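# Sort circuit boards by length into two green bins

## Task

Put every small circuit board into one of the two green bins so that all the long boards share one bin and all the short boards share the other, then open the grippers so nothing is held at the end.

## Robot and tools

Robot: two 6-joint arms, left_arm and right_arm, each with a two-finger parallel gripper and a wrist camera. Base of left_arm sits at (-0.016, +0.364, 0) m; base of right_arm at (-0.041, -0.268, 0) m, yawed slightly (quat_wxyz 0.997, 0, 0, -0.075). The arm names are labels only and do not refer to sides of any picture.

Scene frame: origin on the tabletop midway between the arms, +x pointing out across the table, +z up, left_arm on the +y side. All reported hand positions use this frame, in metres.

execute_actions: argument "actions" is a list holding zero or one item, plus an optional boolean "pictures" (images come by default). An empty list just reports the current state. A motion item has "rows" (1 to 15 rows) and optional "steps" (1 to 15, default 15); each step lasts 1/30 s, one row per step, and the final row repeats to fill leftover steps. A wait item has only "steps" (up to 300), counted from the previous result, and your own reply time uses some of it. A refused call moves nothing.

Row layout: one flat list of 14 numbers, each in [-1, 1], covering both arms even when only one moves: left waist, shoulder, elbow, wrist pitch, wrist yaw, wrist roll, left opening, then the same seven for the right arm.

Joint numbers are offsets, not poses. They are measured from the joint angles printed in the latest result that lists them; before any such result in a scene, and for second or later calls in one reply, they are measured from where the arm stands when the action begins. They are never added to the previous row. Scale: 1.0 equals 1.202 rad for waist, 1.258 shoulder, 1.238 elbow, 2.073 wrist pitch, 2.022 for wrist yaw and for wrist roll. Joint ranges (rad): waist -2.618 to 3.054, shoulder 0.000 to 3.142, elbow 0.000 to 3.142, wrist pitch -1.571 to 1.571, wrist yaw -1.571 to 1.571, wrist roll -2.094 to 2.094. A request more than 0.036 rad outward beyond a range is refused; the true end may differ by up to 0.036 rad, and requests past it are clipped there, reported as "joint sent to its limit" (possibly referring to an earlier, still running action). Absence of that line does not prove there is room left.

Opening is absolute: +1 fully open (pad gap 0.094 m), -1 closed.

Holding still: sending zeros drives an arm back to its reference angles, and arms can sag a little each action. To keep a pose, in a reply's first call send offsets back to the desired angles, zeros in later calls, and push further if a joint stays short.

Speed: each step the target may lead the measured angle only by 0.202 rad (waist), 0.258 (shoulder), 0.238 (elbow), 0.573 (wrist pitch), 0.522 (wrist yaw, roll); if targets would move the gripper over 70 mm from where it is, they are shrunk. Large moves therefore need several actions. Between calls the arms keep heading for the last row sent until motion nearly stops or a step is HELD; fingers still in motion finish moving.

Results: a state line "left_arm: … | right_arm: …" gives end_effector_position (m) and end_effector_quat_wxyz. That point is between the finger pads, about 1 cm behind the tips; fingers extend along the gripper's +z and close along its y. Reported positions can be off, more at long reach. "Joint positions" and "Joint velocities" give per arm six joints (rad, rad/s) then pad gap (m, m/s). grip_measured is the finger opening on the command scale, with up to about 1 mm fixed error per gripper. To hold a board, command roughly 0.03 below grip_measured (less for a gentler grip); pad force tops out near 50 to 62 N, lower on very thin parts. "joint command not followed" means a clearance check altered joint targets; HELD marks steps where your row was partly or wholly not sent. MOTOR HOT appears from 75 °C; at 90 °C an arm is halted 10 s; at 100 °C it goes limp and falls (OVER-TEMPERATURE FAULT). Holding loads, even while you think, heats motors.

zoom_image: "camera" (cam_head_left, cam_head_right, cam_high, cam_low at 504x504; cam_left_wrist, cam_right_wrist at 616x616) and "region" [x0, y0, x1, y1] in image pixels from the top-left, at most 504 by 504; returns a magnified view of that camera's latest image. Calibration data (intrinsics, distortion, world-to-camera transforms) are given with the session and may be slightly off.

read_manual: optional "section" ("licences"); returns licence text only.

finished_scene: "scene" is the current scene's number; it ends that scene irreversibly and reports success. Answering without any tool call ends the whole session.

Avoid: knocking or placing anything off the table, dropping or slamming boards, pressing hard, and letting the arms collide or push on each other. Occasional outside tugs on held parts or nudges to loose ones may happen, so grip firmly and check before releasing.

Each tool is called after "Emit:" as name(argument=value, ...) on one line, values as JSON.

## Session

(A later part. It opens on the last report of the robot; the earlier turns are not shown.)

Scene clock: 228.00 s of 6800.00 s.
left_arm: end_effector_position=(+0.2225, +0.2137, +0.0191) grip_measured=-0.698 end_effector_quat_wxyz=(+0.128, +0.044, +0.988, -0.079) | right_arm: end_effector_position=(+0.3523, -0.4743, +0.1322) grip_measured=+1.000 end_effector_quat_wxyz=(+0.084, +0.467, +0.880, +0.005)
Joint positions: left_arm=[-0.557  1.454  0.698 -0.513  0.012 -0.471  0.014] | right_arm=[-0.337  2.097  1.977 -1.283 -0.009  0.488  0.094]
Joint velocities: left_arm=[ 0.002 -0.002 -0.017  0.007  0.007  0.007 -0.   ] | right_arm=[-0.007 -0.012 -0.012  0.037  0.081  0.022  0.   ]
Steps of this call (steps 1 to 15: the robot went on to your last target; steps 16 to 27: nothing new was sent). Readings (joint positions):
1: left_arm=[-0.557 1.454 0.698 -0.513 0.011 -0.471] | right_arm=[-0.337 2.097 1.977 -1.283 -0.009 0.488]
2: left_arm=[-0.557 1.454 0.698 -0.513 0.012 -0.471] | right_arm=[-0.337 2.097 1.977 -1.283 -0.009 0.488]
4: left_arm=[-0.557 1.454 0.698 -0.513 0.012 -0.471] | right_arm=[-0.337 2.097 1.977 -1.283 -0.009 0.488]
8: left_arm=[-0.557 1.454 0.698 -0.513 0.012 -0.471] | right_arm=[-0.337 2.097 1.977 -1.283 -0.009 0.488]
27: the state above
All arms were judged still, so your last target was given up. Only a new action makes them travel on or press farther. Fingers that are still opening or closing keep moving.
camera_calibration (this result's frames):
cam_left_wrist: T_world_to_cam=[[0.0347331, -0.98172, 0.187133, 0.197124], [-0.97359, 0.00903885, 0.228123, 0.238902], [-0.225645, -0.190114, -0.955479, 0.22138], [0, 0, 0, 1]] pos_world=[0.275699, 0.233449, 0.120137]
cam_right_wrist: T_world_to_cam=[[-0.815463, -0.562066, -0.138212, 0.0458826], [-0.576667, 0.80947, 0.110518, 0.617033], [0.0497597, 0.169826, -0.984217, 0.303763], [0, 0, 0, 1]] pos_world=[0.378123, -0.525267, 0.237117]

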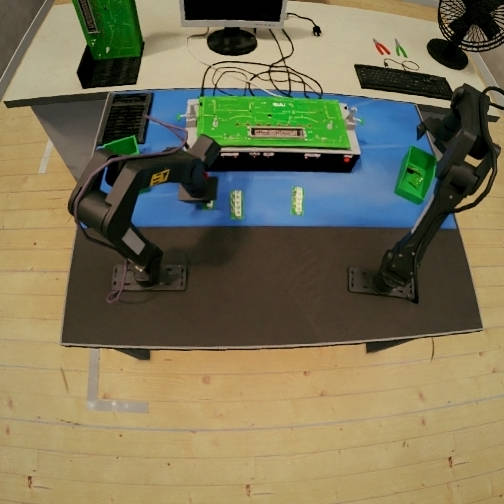

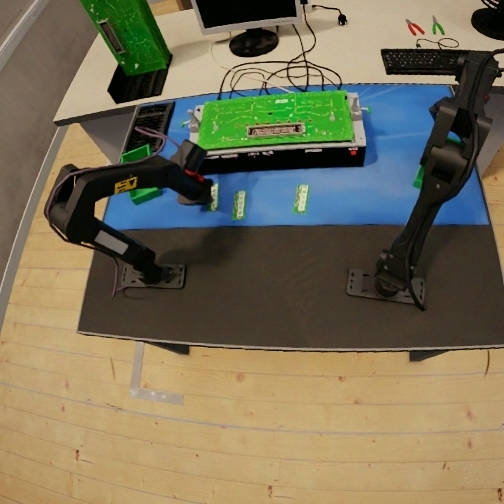

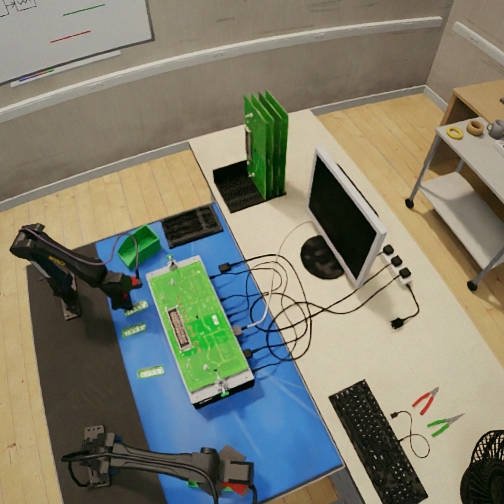

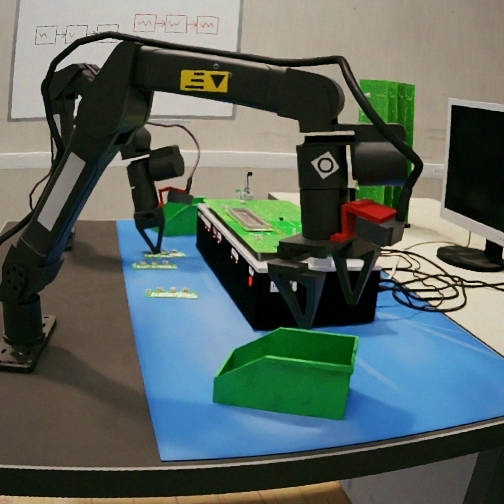

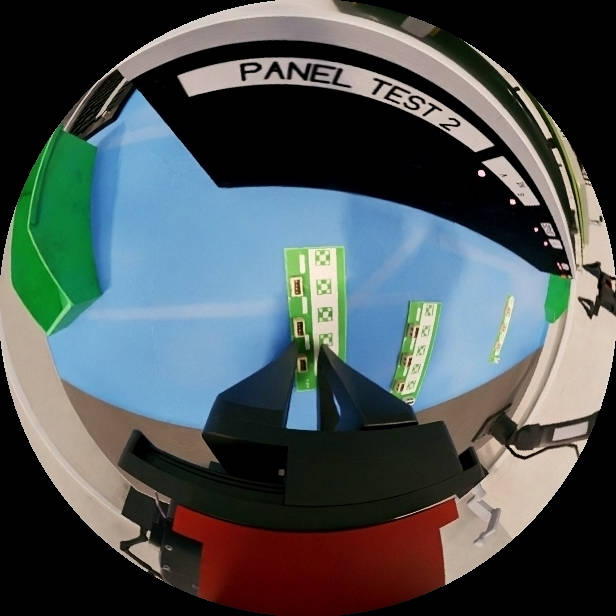

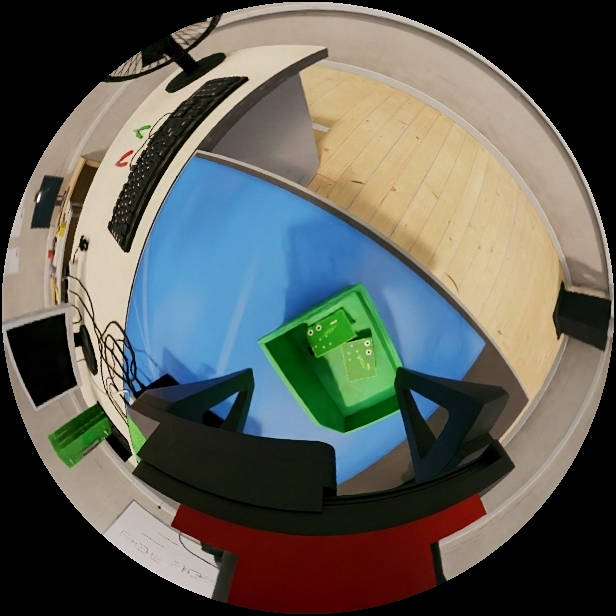

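Emit:
execute_actions(actions=[{"rows": [[0,-0.05,0,0,0,0,-0.3,0,0,0,0,0,0,1],[0,-0.05,0,0,0,0,-0.3,0,0,0,0,0,0,1],[0,-0.05,0,0,0,0,-0.3,0,0,0,0,0,0,1],[0,-0.05,0,0,0,0,-0.3,0,0,0,0,0,0,1],[0.037,-0.05,0,0,0,0,-0.3,0,0,0,0,0,0,1],[0.037,-0.05,0,0,0,0,-0.3,0,0,0,0,0,0,1],[0.037,-0.05,0,0,0,0,-0.3,0,0,0,0,0,0,1],[0.037,-0.05,0,0,0,0,-0.3,0,0,0,0,0,0,1],[0.037,-0.05,0,0,0,0,-0.3,0,0,0,0,0,0,1],[0.037,0.01,0,0,0,0,-0.3,0,0,0,0,0,0,1]], "steps": 15}], pictures=false)

Emit:
execute_actions(actions=[{"steps": 10}])

Scene clock: 241.33 s of 6800.00 s.
left_arm: end_effector_position=(+0.2282, +0.2218, +0.0184) grip_measured=-0.302 end_effector_quat_wxyz=(+0.129, +0.026, +0.988, -0.078) | right_arm: end_effector_position=(+0.3523, -0.4743, +0.1322) grip_measured=+1.000 end_effector_quat_wxyz=(+0.084, +0.467, +0.880, +0.005)
Joint positions: left_arm=[-0.52   1.458  0.698 -0.508  0.015 -0.471  0.033] | right_arm=[-0.337  2.097  1.977 -1.283 -0.009  0.488  0.094]
Joint velocities: left_arm=[-0.002  0.002 -0.007 -0.007 -0.022  0.007  0.001] | right_arm=[ 0.002 -0.027 -0.007  0.007  0.037  0.007  0.   ]
Steps of this call (steps 1 to 90: nothing new was sent; then 9.83 s passed at rest; steps 91 to 105: all 15 steps of this action). Readings (joint positions):
91: left_arm=[-0.557 1.448 0.698 -0.513 0.012 -0.471] | right_arm=[-0.337 2.097 1.977 -1.283 -0.009 0.488]
92: left_arm=[-0.557 1.438 0.698 -0.515 0.012 -0.471] | right_arm=[-0.337 2.097 1.977 -1.283 -0.009 0.488]
94: left_arm=[-0.557 1.416 0.698 -0.513 0.012 -0.471] | right_arm=[-0.337 2.097 1.977 -1.283 -0.009 0.488]
98: left_arm=[-0.524 1.406 0.698 -0.512 0.015 -0.471] | right_arm=[-0.337 2.097 1.977 -1.283 -0.009 0.488]
105: the state above

Scene clock: 241.67 s of 6800.00 s.
left_arm: end_effector_position=(+0.2282, +0.2218, +0.0184) grip_measured=-0.302 end_effector_quat_wxyz=(+0.129, +0.026, +0.988, -0.078) | right_arm: end_effector_position=(+0.3523, -0.4743, +0.1322) grip_measured=+1.000 end_effector_quat_wxyz=(+0.084, +0.467, +0.880, +0.005)
Joint positions: left_arm=[-0.52   1.458  0.698 -0.508  0.015 -0.471  0.033] | right_arm=[-0.337  2.097  1.977 -1.283 -0.009  0.488  0.094]
Joint velocities: left_arm=[-0.002 -0.022  0.022 -0.066  0.007  0.037  0.001] | right_arm=[-0.007  0.012 -0.002  0.037 -0.007 -0.022  0.   ]
Steps of this call (steps 1 to 10: the robot went on to your last target). Readings (joint positions):
1: left_arm=[-0.520 1.458 0.698 -0.508 0.015 -0.471] | right_arm=[-0.337 2.097 1.977 -1.283 -0.009 0.488]
2: left_arm=[-0.520 1.458 0.698 -0.508 0.015 -0.471] | right_arm=[-0.337 2.097 1.977 -1.283 -0.009 0.488]
4: left_arm=[-0.520 1.458 0.698 -0.508 0.015 -0.471] | right_arm=[-0.337 2.097 1.977 -1.283 -0.009 0.488]
8: left_arm=[-0.520 1.458 0.698 -0.508 0.015 -0.471] | right_arm=[-0.337 2.097 1.977 -1.283 -0.009 0.488]
10: the state above
camera_calibration (this result's frames):
cam_left_wrist: T_world_to_cam=[[0.070287, -0.97928, 0.189924, 0.196307], [-0.973101, -0.0254367, 0.228969, 0.252091], [-0.219394, -0.200909, -0.954726, 0.224545], [0, 0, 0, 1]] pos_world=[0.280776, 0.243765, 0.119375]
cam_right_wrist: T_world_to_cam=[[-0.815463, -0.562066, -0.138212, 0.0458826], [-0.576667, 0.80947, 0.110518, 0.617033], [0.0497597, 0.169826, -0.984217, 0.303763], [0, 0, 0, 1]] pos_world=[0.378123, -0.525267, 0.237117]

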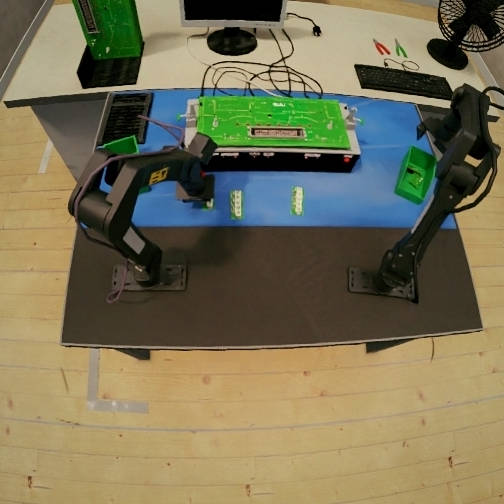

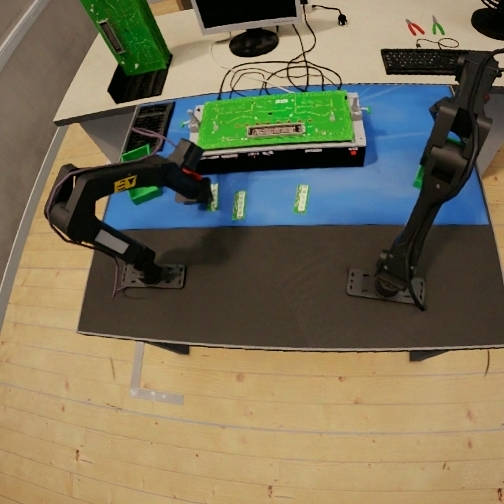

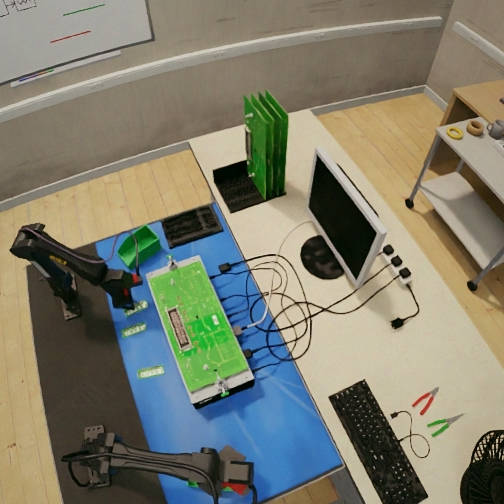

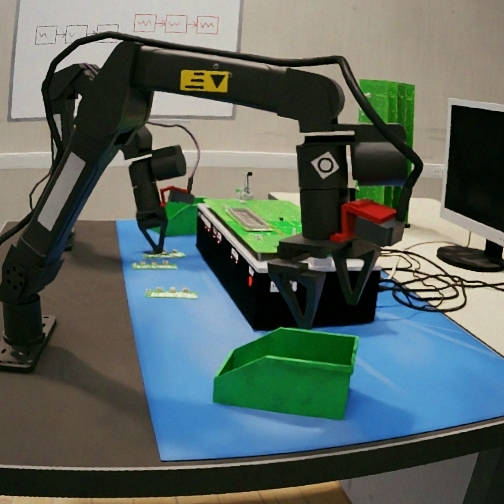

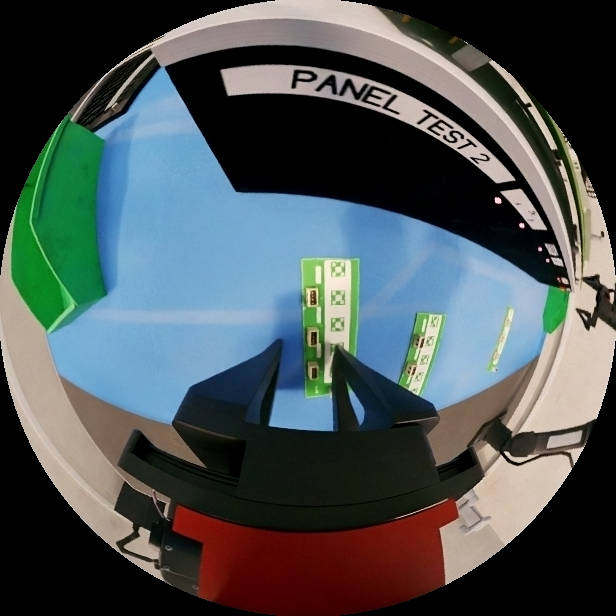

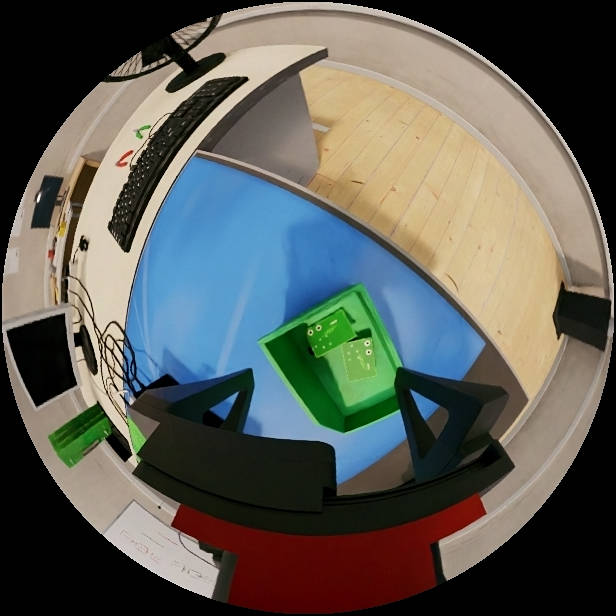

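Connector column now lies between the fingers. Close.

Emit:
execute_actions(actions=[{"rows": [[0,0,0,0,0,0,-1,0,0,0,0,0,0,1]], "steps": 15}], pictures=false)

Scene clock: 244.13 s of 6800.00 s.
left_arm: end_effector_position=(+0.2282, +0.2218, +0.0184) grip_measured=-0.975 end_effector_quat_wxyz=(+0.129, +0.026, +0.988, -0.078) | right_arm: end_effector_position=(+0.3523, -0.4743, +0.1322) grip_measured=+1.000 end_effector_quat_wxyz=(+0.084, +0.467, +0.880, +0.005)
Joint positions: left_arm=[-0.52   1.458  0.698 -0.508  0.015 -0.471  0.001] | right_arm=[-0.337  2.097  1.977 -1.283 -0.009  0.488  0.094]
Joint velocities: left_arm=[-0.017  0.012  0.022  0.037 -0.081  0.066  0.   ] | right_arm=[ 0.002 -0.007 -0.012  0.022 -0.037 -0.007  0.   ]
Steps of this call (steps 1 to 15: the robot went on to your last target; steps 16 to 59: nothing new was sent; steps 60 to 74: all 15 steps of this action). Readings (joint positions):
60: left_arm=[-0.520 1.458 0.698 -0.508 0.015 -0.471] | right_arm=[-0.337 2.097 1.977 -1.283 -0.009 0.488]
61: left_arm=[-0.520 1.458 0.698 -0.508 0.015 -0.471] | right_arm=[-0.337 2.097 1.977 -1.283 -0.009 0.488]
63: left_arm=[-0.520 1.458 0.698 -0.508 0.015 -0.471] | right_arm=[-0.337 2.097 1.977 -1.283 -0.009 0.488]
67: left_arm=[-0.520 1.458 0.698 -0.508 0.015 -0.471] | right_arm=[-0.337 2.097 1.977 -1.283 -0.009 0.488]
74: the state above

Emit:
zoom_image(camera="cam_low", region=[110, 150, 230, 270])

Region (110, 150, 230, 270) of cam_low's 504x504 image, scaled by 4.200, with more detail than that image has.

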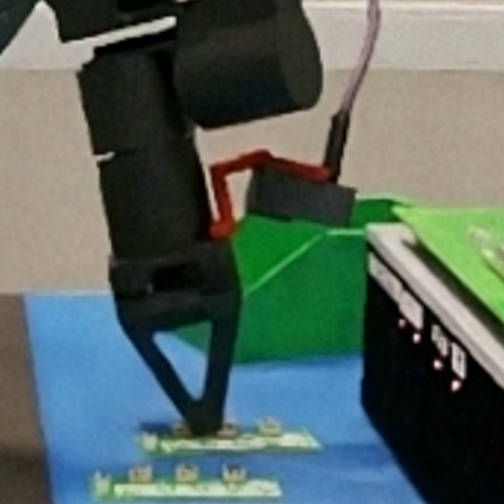

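Emit:
execute_actions(actions=[])

Emit:
zoom_image(camera="cam_low", region=[125, 220, 195, 275])

Scene clock: 253.63 s of 6800.00 s.
left_arm: end_effector_position=(+0.2282, +0.2218, +0.0184) grip_measured=-0.975 end_effector_quat_wxyz=(+0.129, +0.026, +0.988, -0.078) | right_arm: end_effector_position=(+0.3523, -0.4743, +0.1322) grip_measured=+1.000 end_effector_quat_wxyz=(+0.084, +0.467, +0.880, +0.005)
Joint positions: left_arm=[-0.52   1.458  0.698 -0.508  0.015 -0.471  0.001] | right_arm=[-0.337  2.097  1.977 -1.283 -0.009  0.488  0.094]
Joint velocities: left_arm=[-0.012  0.002  0.012  0.037 -0.051  0.066 -0.001] | right_arm=[ 0.002 -0.017 -0.002  0.022  0.007  0.007  0.   ]
Steps of this call (steps 1 to 15: the robot went on to your last target; steps 16 to 90: nothing new was sent; then 6.50 s passed at rest). Readings (joint positions):
1: left_arm=[-0.520 1.458 0.698 -0.508 0.015 -0.471] | right_arm=[-0.337 2.097 1.977 -1.283 -0.009 0.488]
2: left_arm=[-0.520 1.458 0.698 -0.508 0.015 -0.471] | right_arm=[-0.337 2.097 1.977 -1.283 -0.009 0.488]
4: left_arm=[-0.520 1.458 0.698 -0.508 0.015 -0.471] | right_arm=[-0.337 2.097 1.977 -1.283 -0.009 0.488]
8: left_arm=[-0.520 1.458 0.698 -0.508 0.015 -0.471] | right_arm=[-0.337 2.097 1.977 -1.283 -0.009 0.488]
90: the state above
All arms were judged still, so your last target was given up. Only a new action makes them travel on or press farther. Fingers that are still opening or closing keep moving.
camera_calibration (this result's frames):
cam_left_wrist: T_world_to_cam=[[0.0702101, -0.979228, 0.19022, 0.196253], [-0.973063, -0.0252538, 0.229154, 0.252003], [-0.21959, -0.201185, -0.954623, 0.224631], [0, 0, 0, 1]] pos_world=[0.280763, 0.243732, 0.119359]
cam_right_wrist: T_world_to_cam=[[-0.815463, -0.562066, -0.138212, 0.0458826], [-0.576667, 0.80947, 0.110518, 0.617033], [0.0497597, 0.169826, -0.984217, 0.303763], [0, 0, 0, 1]] pos_world=[0.378123, -0.525267, 0.237117]

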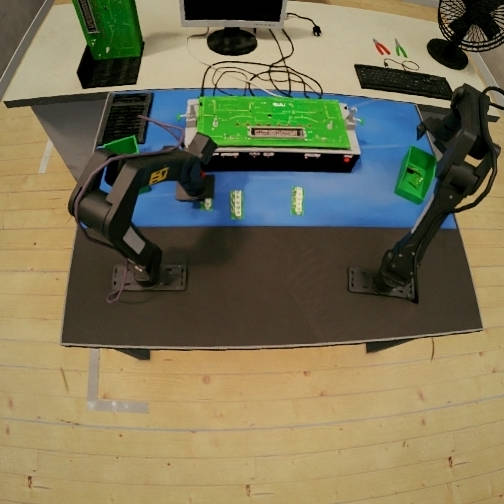

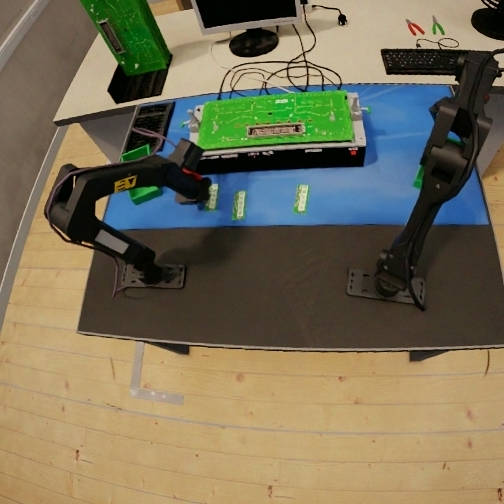

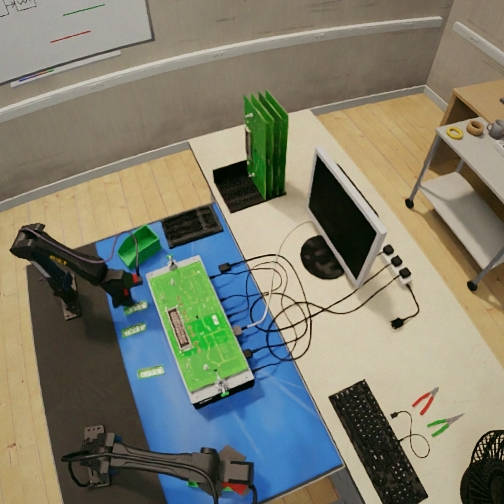

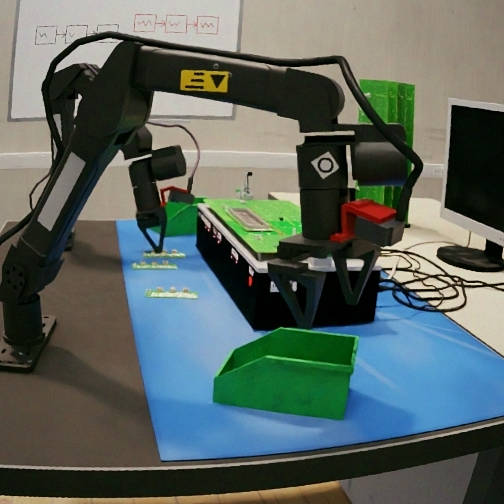

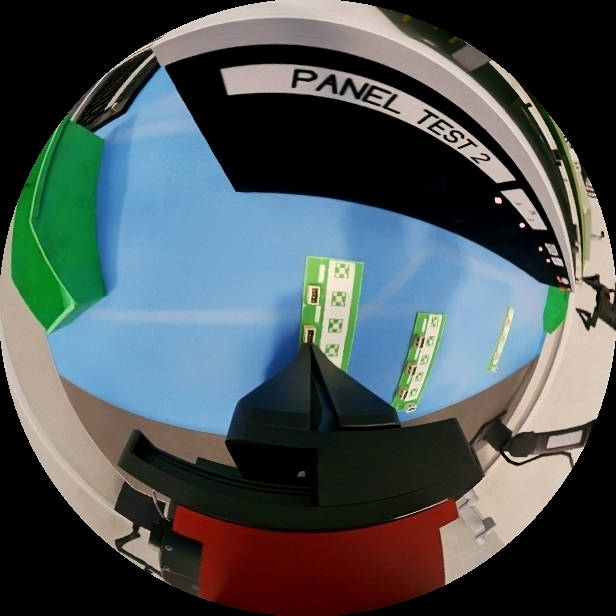

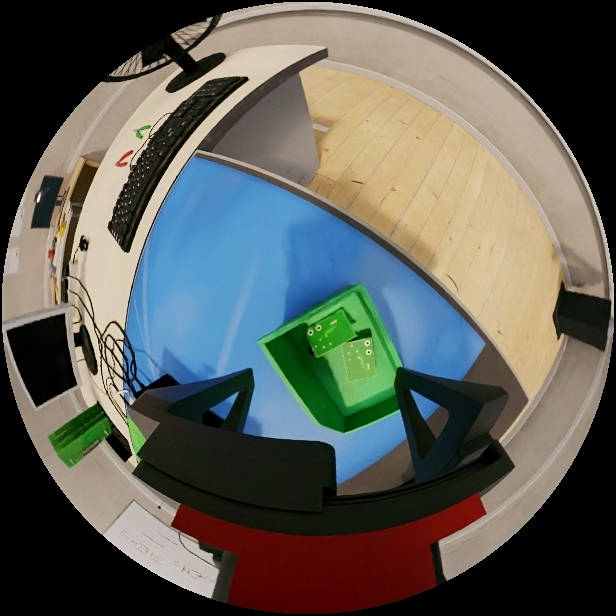

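Region (125, 220, 195, 275) of cam_low's 504x504 image, scaled by 7.200, with more detail than that image has; it fills the top 396 rows of this view, and the rest is white.

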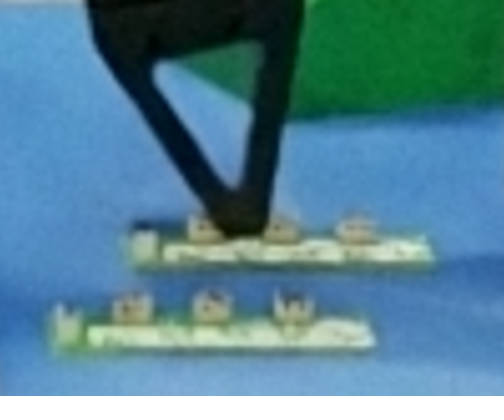

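Emit:
execute_actions(actions=[{"rows": [[0,-0.05,0,0,0,0,-0.3,0,0,0,0,0,0,1],[0,-0.05,0,0,0,0,-0.3,0,0,0,0,0,0,1],[0,-0.05,0,0,0,0,-0.3,0,0,0,0,0,0,1],[0,-0.05,0,0,0,0,-0.3,0,0,0,0,0,0,1],[-0.021,-0.05,0,-0.024,0,0,-0.3,0,0,0,0,0,0,1],[-0.021,-0.05,0,-0.024,0,0,-0.3,0,0,0,0,0,0,1],[-0.021,-0.05,0,-0.024,0,0,-0.3,0,0,0,0,0,0,1],[-0.021,-0.05,0,-0.024,0,0,-0.3,0,0,0,0,0,0,1],[-0.021,-0.05,0,-0.024,0,0,-0.3,0,0,0,0,0,0,1],[-0.021,-0.005,0,-0.024,0,0,-0.3,0,0,0,0,0,0,1]], "steps": 15}], pictures=false)

Emit:
execute_actions(actions=[{"rows": [[0,0,0,0,0,0,-1,0,0,0,0,0,0,1]], "steps": 15}], pictures=false)

Scene clock: 261.80 s of 6800.00 s.
left_arm: end_effector_position=(+0.2203, +0.2210, +0.0203) grip_measured=-0.302 end_effector_quat_wxyz=(+0.121, +0.035, +0.989, -0.075) | right_arm: end_effector_position=(+0.3523, -0.4743, +0.1322) grip_measured=+1.000 end_effector_quat_wxyz=(+0.084, +0.467, +0.880, +0.005)
Joint positions: left_arm=[-0.537  1.441  0.698 -0.542  0.015 -0.471  0.033] | right_arm=[-0.337  2.097  1.977 -1.283 -0.009  0.488  0.094]
Joint velocities: left_arm=[-0.002  0.042 -0.017  0.022 -0.066  0.007 -0.001] | right_arm=[-0.012  0.007 -0.002 -0.037 -0.066 -0.051  0.   ]
Steps of this call (steps 1 to 90: nothing new was sent; then 4.67 s passed at rest; steps 91 to 105: all 15 steps of this action). Readings (joint positions):
91: left_arm=[-0.520 1.453 0.698 -0.508 0.015 -0.471] | right_arm=[-0.337 2.097 1.977 -1.283 -0.009 0.488]
92: left_arm=[-0.520 1.442 0.698 -0.510 0.015 -0.471] | right_arm=[-0.337 2.097 1.977 -1.283 -0.009 0.488]
94: left_arm=[-0.520 1.420 0.698 -0.509 0.015 -0.471] | right_arm=[-0.337 2.097 1.977 -1.283 -0.009 0.488]
98: left_arm=[-0.535 1.409 0.698 -0.525 0.015 -0.471] | right_arm=[-0.337 2.097 1.977 -1.283 -0.009 0.488]
105: the state above

Scene clock: 262.30 s of 6800.00 s.
left_arm: end_effector_position=(+0.2203, +0.2209, +0.0203) grip_measured=-0.951 end_effector_quat_wxyz=(+0.121, +0.035, +0.989, -0.075) | right_arm: end_effector_position=(+0.3523, -0.4743, +0.1322) grip_measured=+1.000 end_effector_quat_wxyz=(+0.084, +0.467, +0.880, +0.005)
Joint positions: left_arm=[-0.537  1.441  0.698 -0.542  0.015 -0.471  0.002] | right_arm=[-0.337  2.097  1.977 -1.283 -0.009  0.488  0.094]
Joint velocities: left_arm=[ 0.002 -0.012  0.012 -0.037  0.022 -0.037  0.   ] | right_arm=[ 0.007 -0.022  0.002 -0.007 -0.051  0.007  0.   ]
Steps of this call (steps 1 to 15: all 15 steps of this action). Readings (joint positions):
1: left_arm=[-0.537 1.441 0.698 -0.542 0.015 -0.471] | right_arm=[-0.337 2.097 1.977 -1.283 -0.009 0.488]
2: left_arm=[-0.537 1.441 0.698 -0.542 0.015 -0.471] | right_arm=[-0.337 2.097 1.977 -1.283 -0.009 0.488]
4: left_arm=[-0.537 1.441 0.698 -0.542 0.015 -0.471] | right_arm=[-0.337 2.097 1.977 -1.283 -0.009 0.488]
8: left_arm=[-0.537 1.441 0.698 -0.542 0.015 -0.471] | right_arm=[-0.337 2.097 1.977 -1.283 -0.009 0.488]
15: the state above

Emit:
execute_actions(actions=[])

Scene clock: 264.30 s of 6800.00 s.
left_arm: end_effector_position=(+0.2203, +0.2209, +0.0203) grip_measured=-0.951 end_effector_quat_wxyz=(+0.121, +0.035, +0.989, -0.075) | right_arm: end_effector_position=(+0.3523, -0.4743, +0.1322) grip_measured=+1.000 end_effector_quat_wxyz=(+0.084, +0.467, +0.880, +0.005)
Joint positions: left_arm=[-0.537  1.441  0.698 -0.542  0.015 -0.471  0.002] | right_arm=[-0.337  2.097  1.977 -1.283 -0.009  0.488  0.094]
Joint velocities: left_arm=[-0.012  0.007  0.002 -0.007  0.007  0.022 -0.   ] | right_arm=[ 0.002  0.032 -0.012 -0.007 -0.007  0.007  0.   ]
Steps of this call (steps 1 to 15: the robot went on to your last target; steps 16 to 60: nothing new was sent). Readings (joint positions):
1: left_arm=[-0.537 1.441 0.698 -0.542 0.015 -0.471] | right_arm=[-0.337 2.097 1.977 -1.283 -0.009 0.488]
2: left_arm=[-0.537 1.441 0.698 -0.542 0.015 -0.471] | right_arm=[-0.337 2.097 1.977 -1.283 -0.009 0.488]
4: left_arm=[-0.537 1.441 0.698 -0.542 0.015 -0.471] | right_arm=[-0.337 2.097 1.977 -1.283 -0.009 0.488]
8: left_arm=[-0.537 1.441 0.698 -0.542 0.015 -0.471] | right_arm=[-0.337 2.097 1.977 -1.283 -0.009 0.488]
60: the state above
All arms were judged still, so your last target was given up. Only a new action makes them travel on or press farther. Fingers that are still opening or closing keep moving.
camera_calibration (this result's frames):
cam_left_wrist: T_world_to_cam=[[0.0564983, -0.981901, 0.180769, 0.199452], [-0.969868, -0.0109986, 0.243384, 0.239745], [-0.236991, -0.189073, -0.952936, 0.225623], [0, 0, 0, 1]] pos_world=[0.274722, 0.241138, 0.120599]
cam_right_wrist: T_world_to_cam=[[-0.815463, -0.562066, -0.138212, 0.0458826], [-0.576667, 0.80947, 0.110518, 0.617033], [0.0497597, 0.169826, -0.984217, 0.303763], [0, 0, 0, 1]] pos_world=[0.378123, -0.525267, 0.237117]

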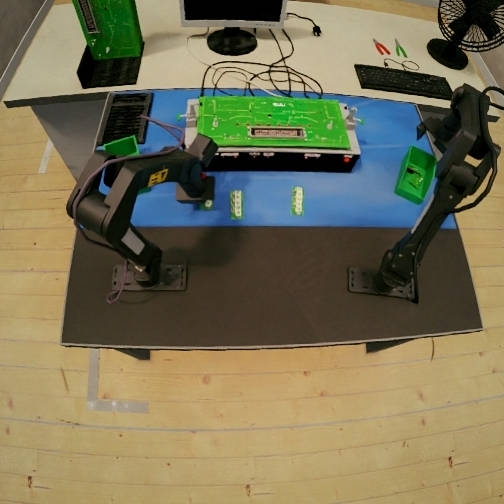

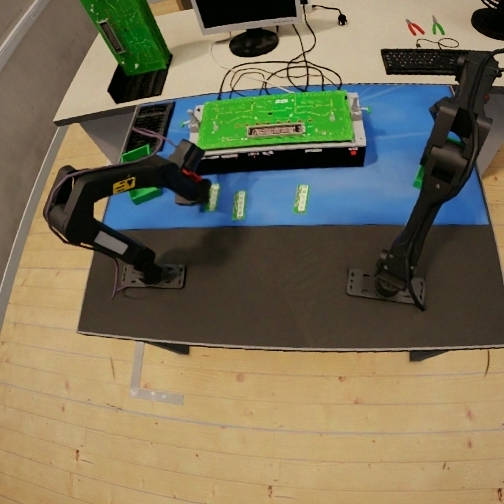

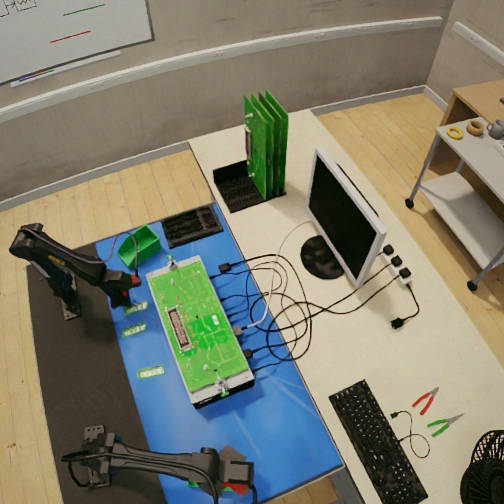

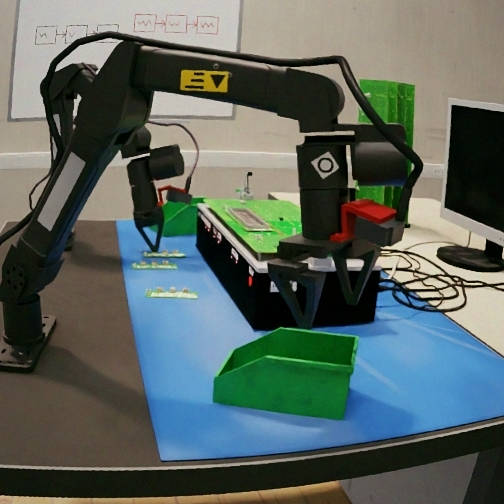

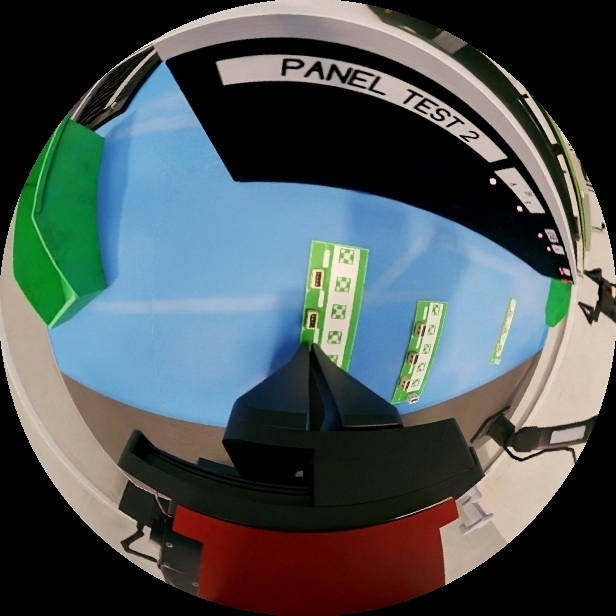

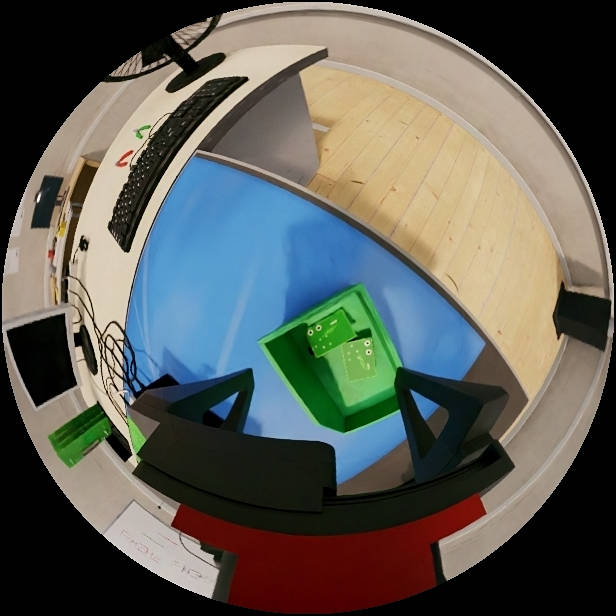

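Emit:
execute_actions(actions=[{"rows": [[0,-0.08,0,0,0,0,-1,0,0,0,0,0,0,1]], "steps": 15}])

Scene clock: 266.60 s of 6800.00 s.
left_arm: end_effector_position=(+0.2269, +0.2170, +0.0433) grip_measured=-0.951 end_effector_quat_wxyz=(+0.160, +0.035, +0.982, -0.097) | right_arm: end_effector_position=(+0.3523, -0.4743, +0.1322) grip_measured=+1.000 end_effector_quat_wxyz=(+0.084, +0.467, +0.880, +0.005)
Joint positions: left_arm=[-0.537  1.352  0.696 -0.54   0.015 -0.471  0.002] | right_arm=[-0.337  2.097  1.977 -1.283 -0.009  0.488  0.094]
Joint velocities: left_arm=[-0.017  0.012 -0.002 -0.066  0.022 -0.095  0.   ] | right_arm=[-0.007 -0.012 -0.007 -0.051  0.051 -0.066  0.   ]
Steps of this call (steps 1 to 54: nothing new was sent; steps 55 to 69: all 15 steps of this action). Readings (joint positions):
55: left_arm=[-0.537 1.432 0.697 -0.542 0.015 -0.471] | right_arm=[-0.337 2.097 1.977 -1.283 -0.009 0.488]
56: left_arm=[-0.537 1.412 0.696 -0.546 0.015 -0.471] | right_arm=[-0.337 2.097 1.977 -1.283 -0.009 0.488]
58: left_arm=[-0.537 1.370 0.696 -0.543 0.015 -0.471] | right_arm=[-0.337 2.097 1.977 -1.283 -0.009 0.488]
62: left_arm=[-0.537 1.352 0.696 -0.540 0.015 -0.471] | right_arm=[-0.337 2.097 1.977 -1.283 -0.009 0.488]
69: the state above
camera_calibration (this result's frames):
cam_left_wrist: T_world_to_cam=[[0.0407023, -0.972464, 0.229473, 0.190485], [-0.985722, -0.00152584, 0.168374, 0.245306], [-0.163387, -0.23305, -0.958641, 0.241403], [0, 0, 0, 1]] pos_world=[0.273492, 0.241873, 0.146404]
cam_right_wrist: T_world_to_cam=[[-0.815463, -0.562066, -0.138212, 0.0458826], [-0.576667, 0.80947, 0.110518, 0.617033], [0.0497597, 0.169826, -0.984217, 0.303763], [0, 0, 0, 1]] pos_world=[0.378123, -0.525267, 0.237117]

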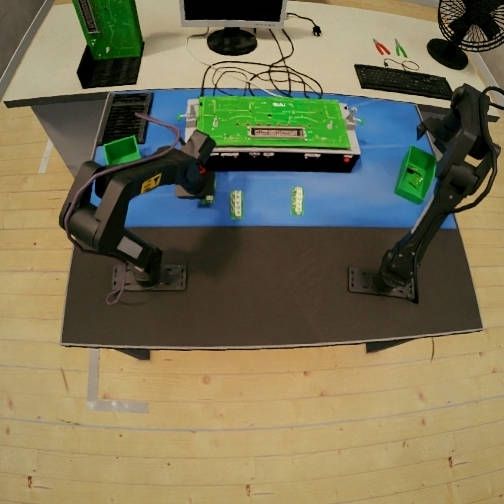

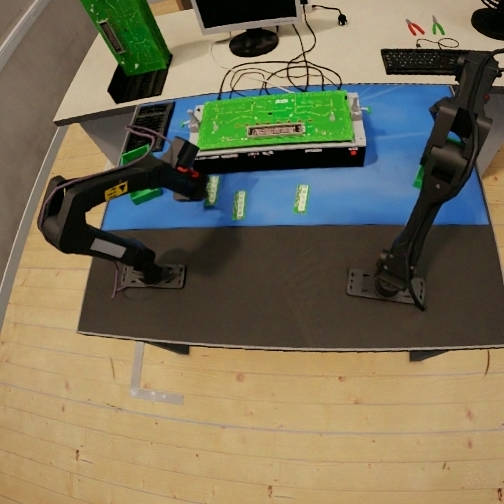

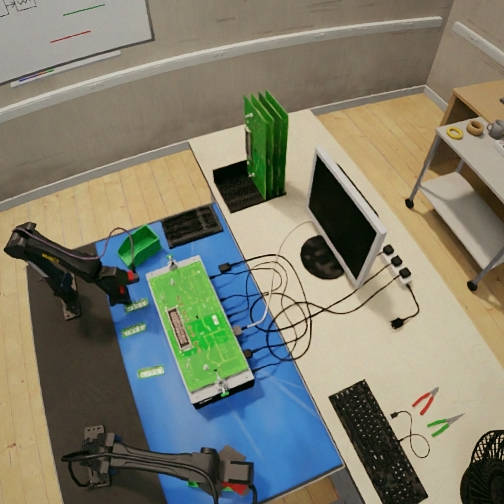

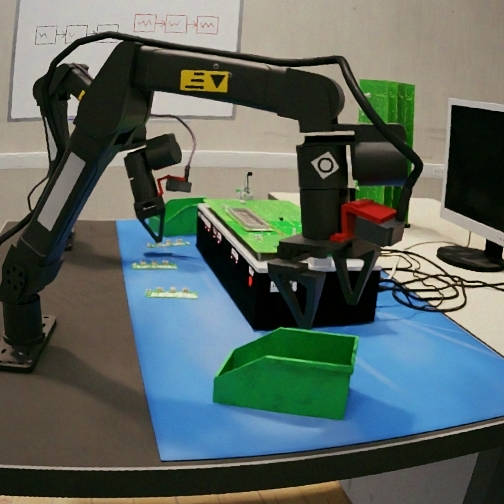

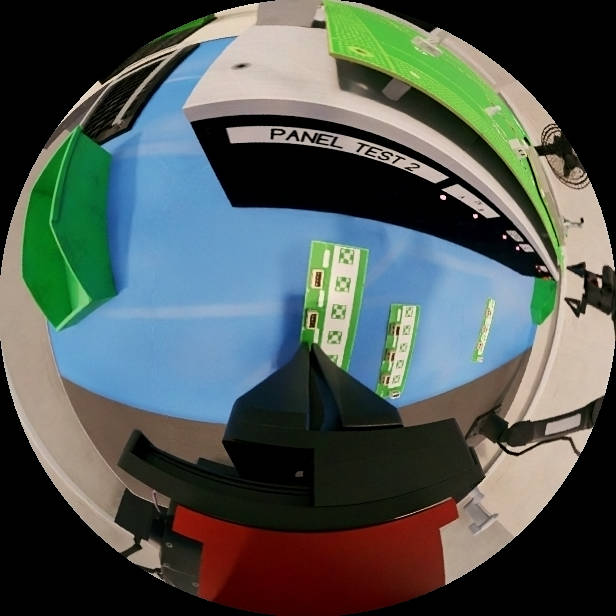

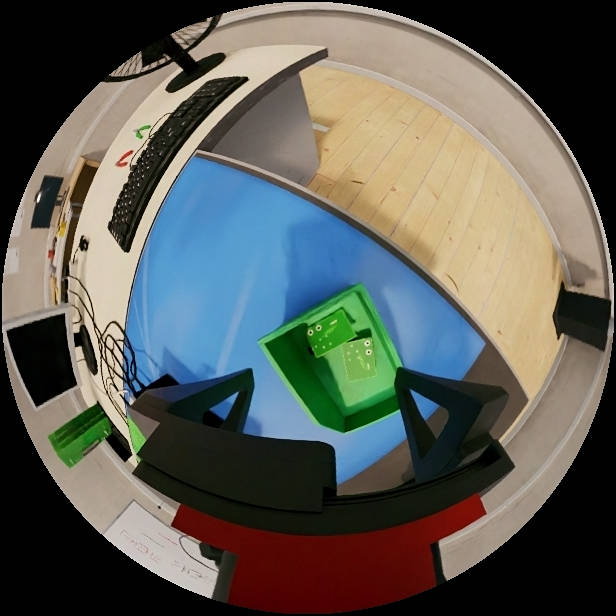

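Emit:
execute_actions(actions=[{"rows": [[0,0.147,0.476,-0.245,0,0,-1,0,0,0,0,0,0,1]], "steps": 15}], pictures=false)

Emit:
execute_actions(actions=[{"rows": [[0.675,0,0,0,0,0,-1,0,0,0,0,0,0,1]], "steps": 15}], pictures=false)

Emit:
execute_actions(actions=[{"steps": 10}])

Scene clock: 273.53 s of 6800.00 s.
left_arm: end_effector_position=(+0.2652, +0.1902, +0.1404) grip_measured=-0.951 end_effector_quat_wxyz=(+0.115, +0.037, +0.989, -0.081) | right_arm: end_effector_position=(+0.3523, -0.4743, +0.1322) grip_measured=+1.000 end_effector_quat_wxyz=(+0.084, +0.467, +0.880, +0.005)
Joint positions: left_arm=[-0.539  1.533  1.279 -1.036  0.03  -0.471  0.002] | right_arm=[-0.337  2.097  1.977 -1.283 -0.009  0.488  0.094]
Joint velocities: left_arm=[ 0.002  0.007 -0.002 -0.154  0.007 -0.007 -0.001] | right_arm=[ 0.007  0.002 -0.007 -0.066  0.037 -0.037  0.   ]
Steps of this call (steps 1 to 15: the robot went on to your last target; steps 16 to 90: nothing new was sent; then 3.43 s passed at rest; steps 91 to 105: all 15 steps of this action). Readings (joint positions):
91: left_arm=[-0.537 1.380 0.741 -0.626 0.015 -0.471] | right_arm=[-0.337 2.097 1.977 -1.283 -0.009 0.488]
92: left_arm=[-0.537 1.436 0.815 -0.733 0.015 -0.471] | right_arm=[-0.337 2.097 1.977 -1.283 -0.009 0.488]
94: left_arm=[-0.537 1.526 0.965 -0.857 0.015 -0.471] | right_arm=[-0.337 2.097 1.977 -1.283 -0.009 0.488]
98: left_arm=[-0.539 1.550 1.227 -0.985 0.030 -0.471] | right_arm=[-0.337 2.097 1.977 -1.283 -0.009 0.488]
105: the state above

Scene clock: 274.03 s of 6800.00 s.
left_arm: end_effector_position=(+0.3032, +0.4561, +0.1408) grip_measured=-0.983 end_effector_quat_wxyz=(+0.142, -0.365, +0.920, -0.024) | right_arm: end_effector_position=(+0.3523, -0.4743, +0.1322) grip_measured=+1.000 end_effector_quat_wxyz=(+0.084, +0.467, +0.880, +0.005)
Joint positions: left_arm=[ 0.29   1.533  1.279 -1.03   0.021 -0.47   0.001] | right_arm=[-0.337  2.097  1.977 -1.283 -0.009  0.488  0.094]
Joint velocities: left_arm=[-0.017  0.017 -0.007 -0.022  0.037  0.007 -0.001] | right_arm=[-0.007  0.022  0.002 -0.066  0.007 -0.022  0.   ]
Steps of this call (steps 1 to 15: all 15 steps of this action). Readings (joint positions):
1: left_arm=[-0.515 1.533 1.279 -1.039 0.047 -0.470] | right_arm=[-0.337 2.097 1.977 -1.283 -0.009 0.488]
2: left_arm=[-0.464 1.533 1.279 -1.041 0.062 -0.470] | right_arm=[-0.337 2.097 1.977 -1.283 -0.009 0.488]
4: left_arm=[-0.325 1.533 1.279 -1.041 0.064 -0.470] | right_arm=[-0.337 2.097 1.977 -1.283 -0.009 0.488]
8: left_arm=[-0.031 1.533 1.279 -1.052 0.060 -0.470] | right_arm=[-0.337 2.097 1.977 -1.283 -0.009 0.488]
15: the state above

Scene clock: 274.37 s of 6800.00 s.
left_arm: end_effector_position=(+0.3042, +0.4523, +0.1408) grip_measured=-0.983 end_effector_quat_wxyz=(+0.141, -0.361, +0.922, -0.027) | right_arm: end_effector_position=(+0.3523, -0.4743, +0.1322) grip_measured=+1.000 end_effector_quat_wxyz=(+0.084, +0.467, +0.880, +0.005)
Joint positions: left_arm=[ 0.281  1.533  1.279 -1.03   0.026 -0.47   0.001] | right_arm=[-0.337  2.097  1.977 -1.283 -0.009  0.488  0.094]
Joint velocities: left_arm=[-0.007  0.012 -0.027  0.007  0.022 -0.007  0.   ] | right_arm=[ 0.012 -0.007  0.002 -0.095 -0.051 -0.037  0.   ]
Steps of this call (steps 1 to 10: the robot went on to your last target). Readings (joint positions):
1: left_arm=[0.287 1.533 1.279 -1.030 0.023 -0.470] | right_arm=[-0.337 2.097 1.977 -1.283 -0.009 0.488]
2: left_arm=[0.284 1.533 1.279 -1.030 0.024 -0.470] | right_arm=[-0.337 2.097 1.977 -1.283 -0.009 0.488]
4: left_arm=[0.281 1.533 1.279 -1.030 0.026 -0.470] | right_arm=[-0.337 2.097 1.977 -1.283 -0.009 0.488]
8: left_arm=[0.281 1.533 1.279 -1.030 0.026 -0.470] | right_arm=[-0.337 2.097 1.977 -1.283 -0.009 0.488]
10: the state above
camera_calibration (this result's frames):
cam_left_wrist: T_world_to_cam=[[0.751957, -0.631035, 0.190671, 0.0284462], [-0.65889, -0.710434, 0.247278, 0.515585], [-0.0205814, -0.311574, -0.949999, 0.393303], [0, 0, 0, 1]] pos_world=[0.326419, 0.506783, 0.240721]
cam_right_wrist: T_world_to_cam=[[-0.815463, -0.562066, -0.138212, 0.0458826], [-0.576667, 0.80947, 0.110518, 0.617033], [0.0497597, 0.169826, -0.984217, 0.303763], [0, 0, 0, 1]] pos_world=[0.378123, -0.525267, 0.237117]

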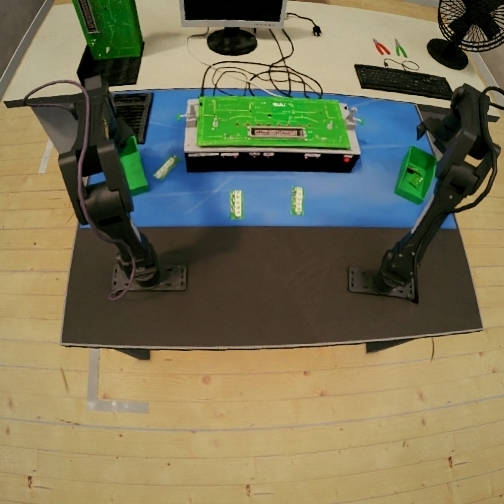

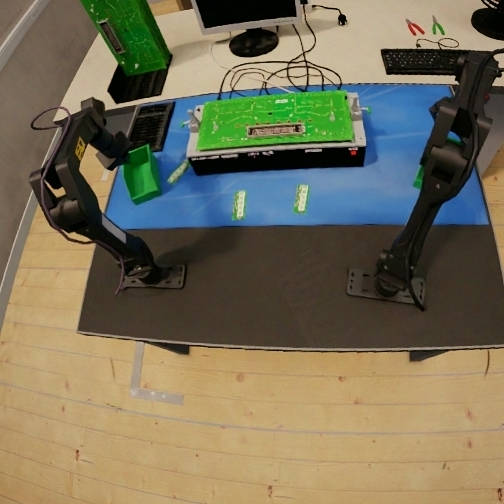

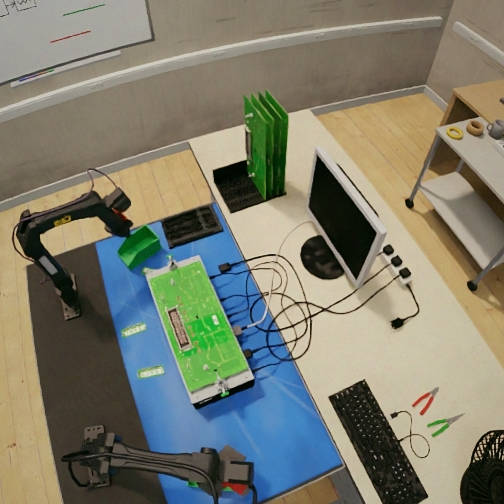

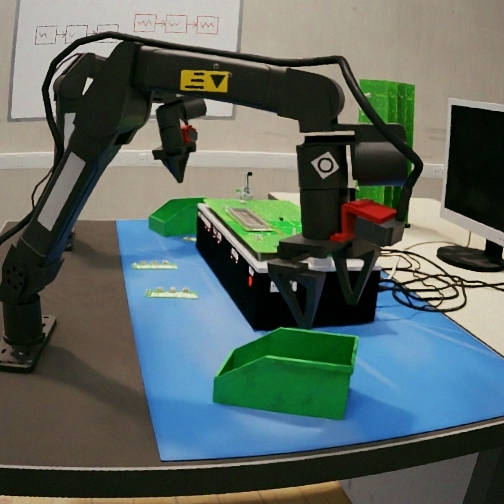

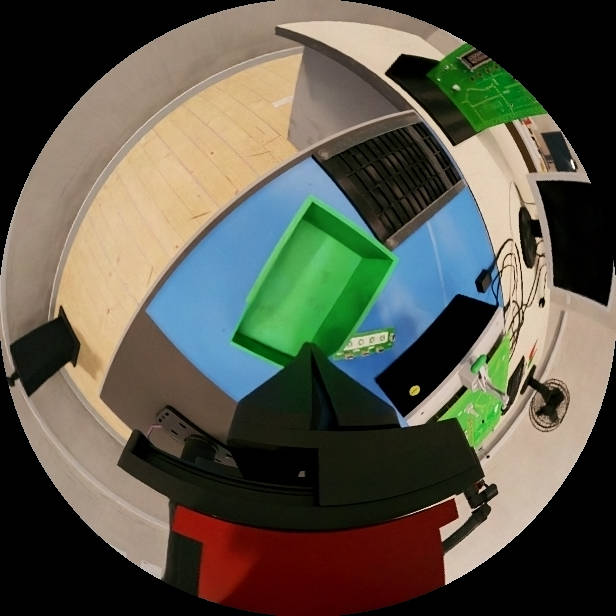

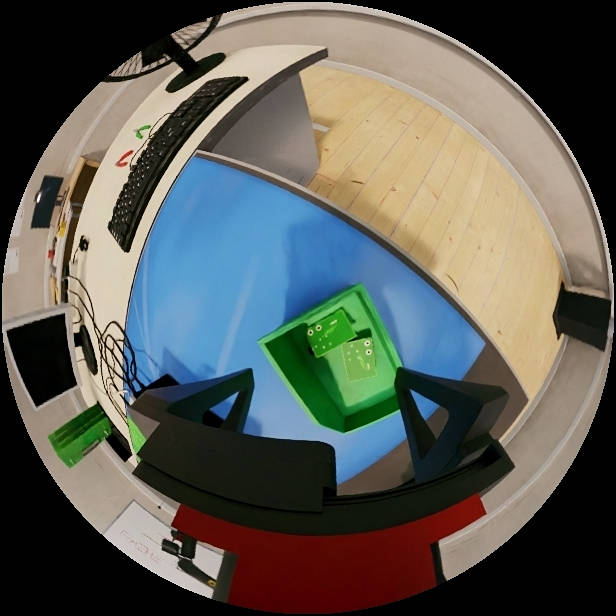

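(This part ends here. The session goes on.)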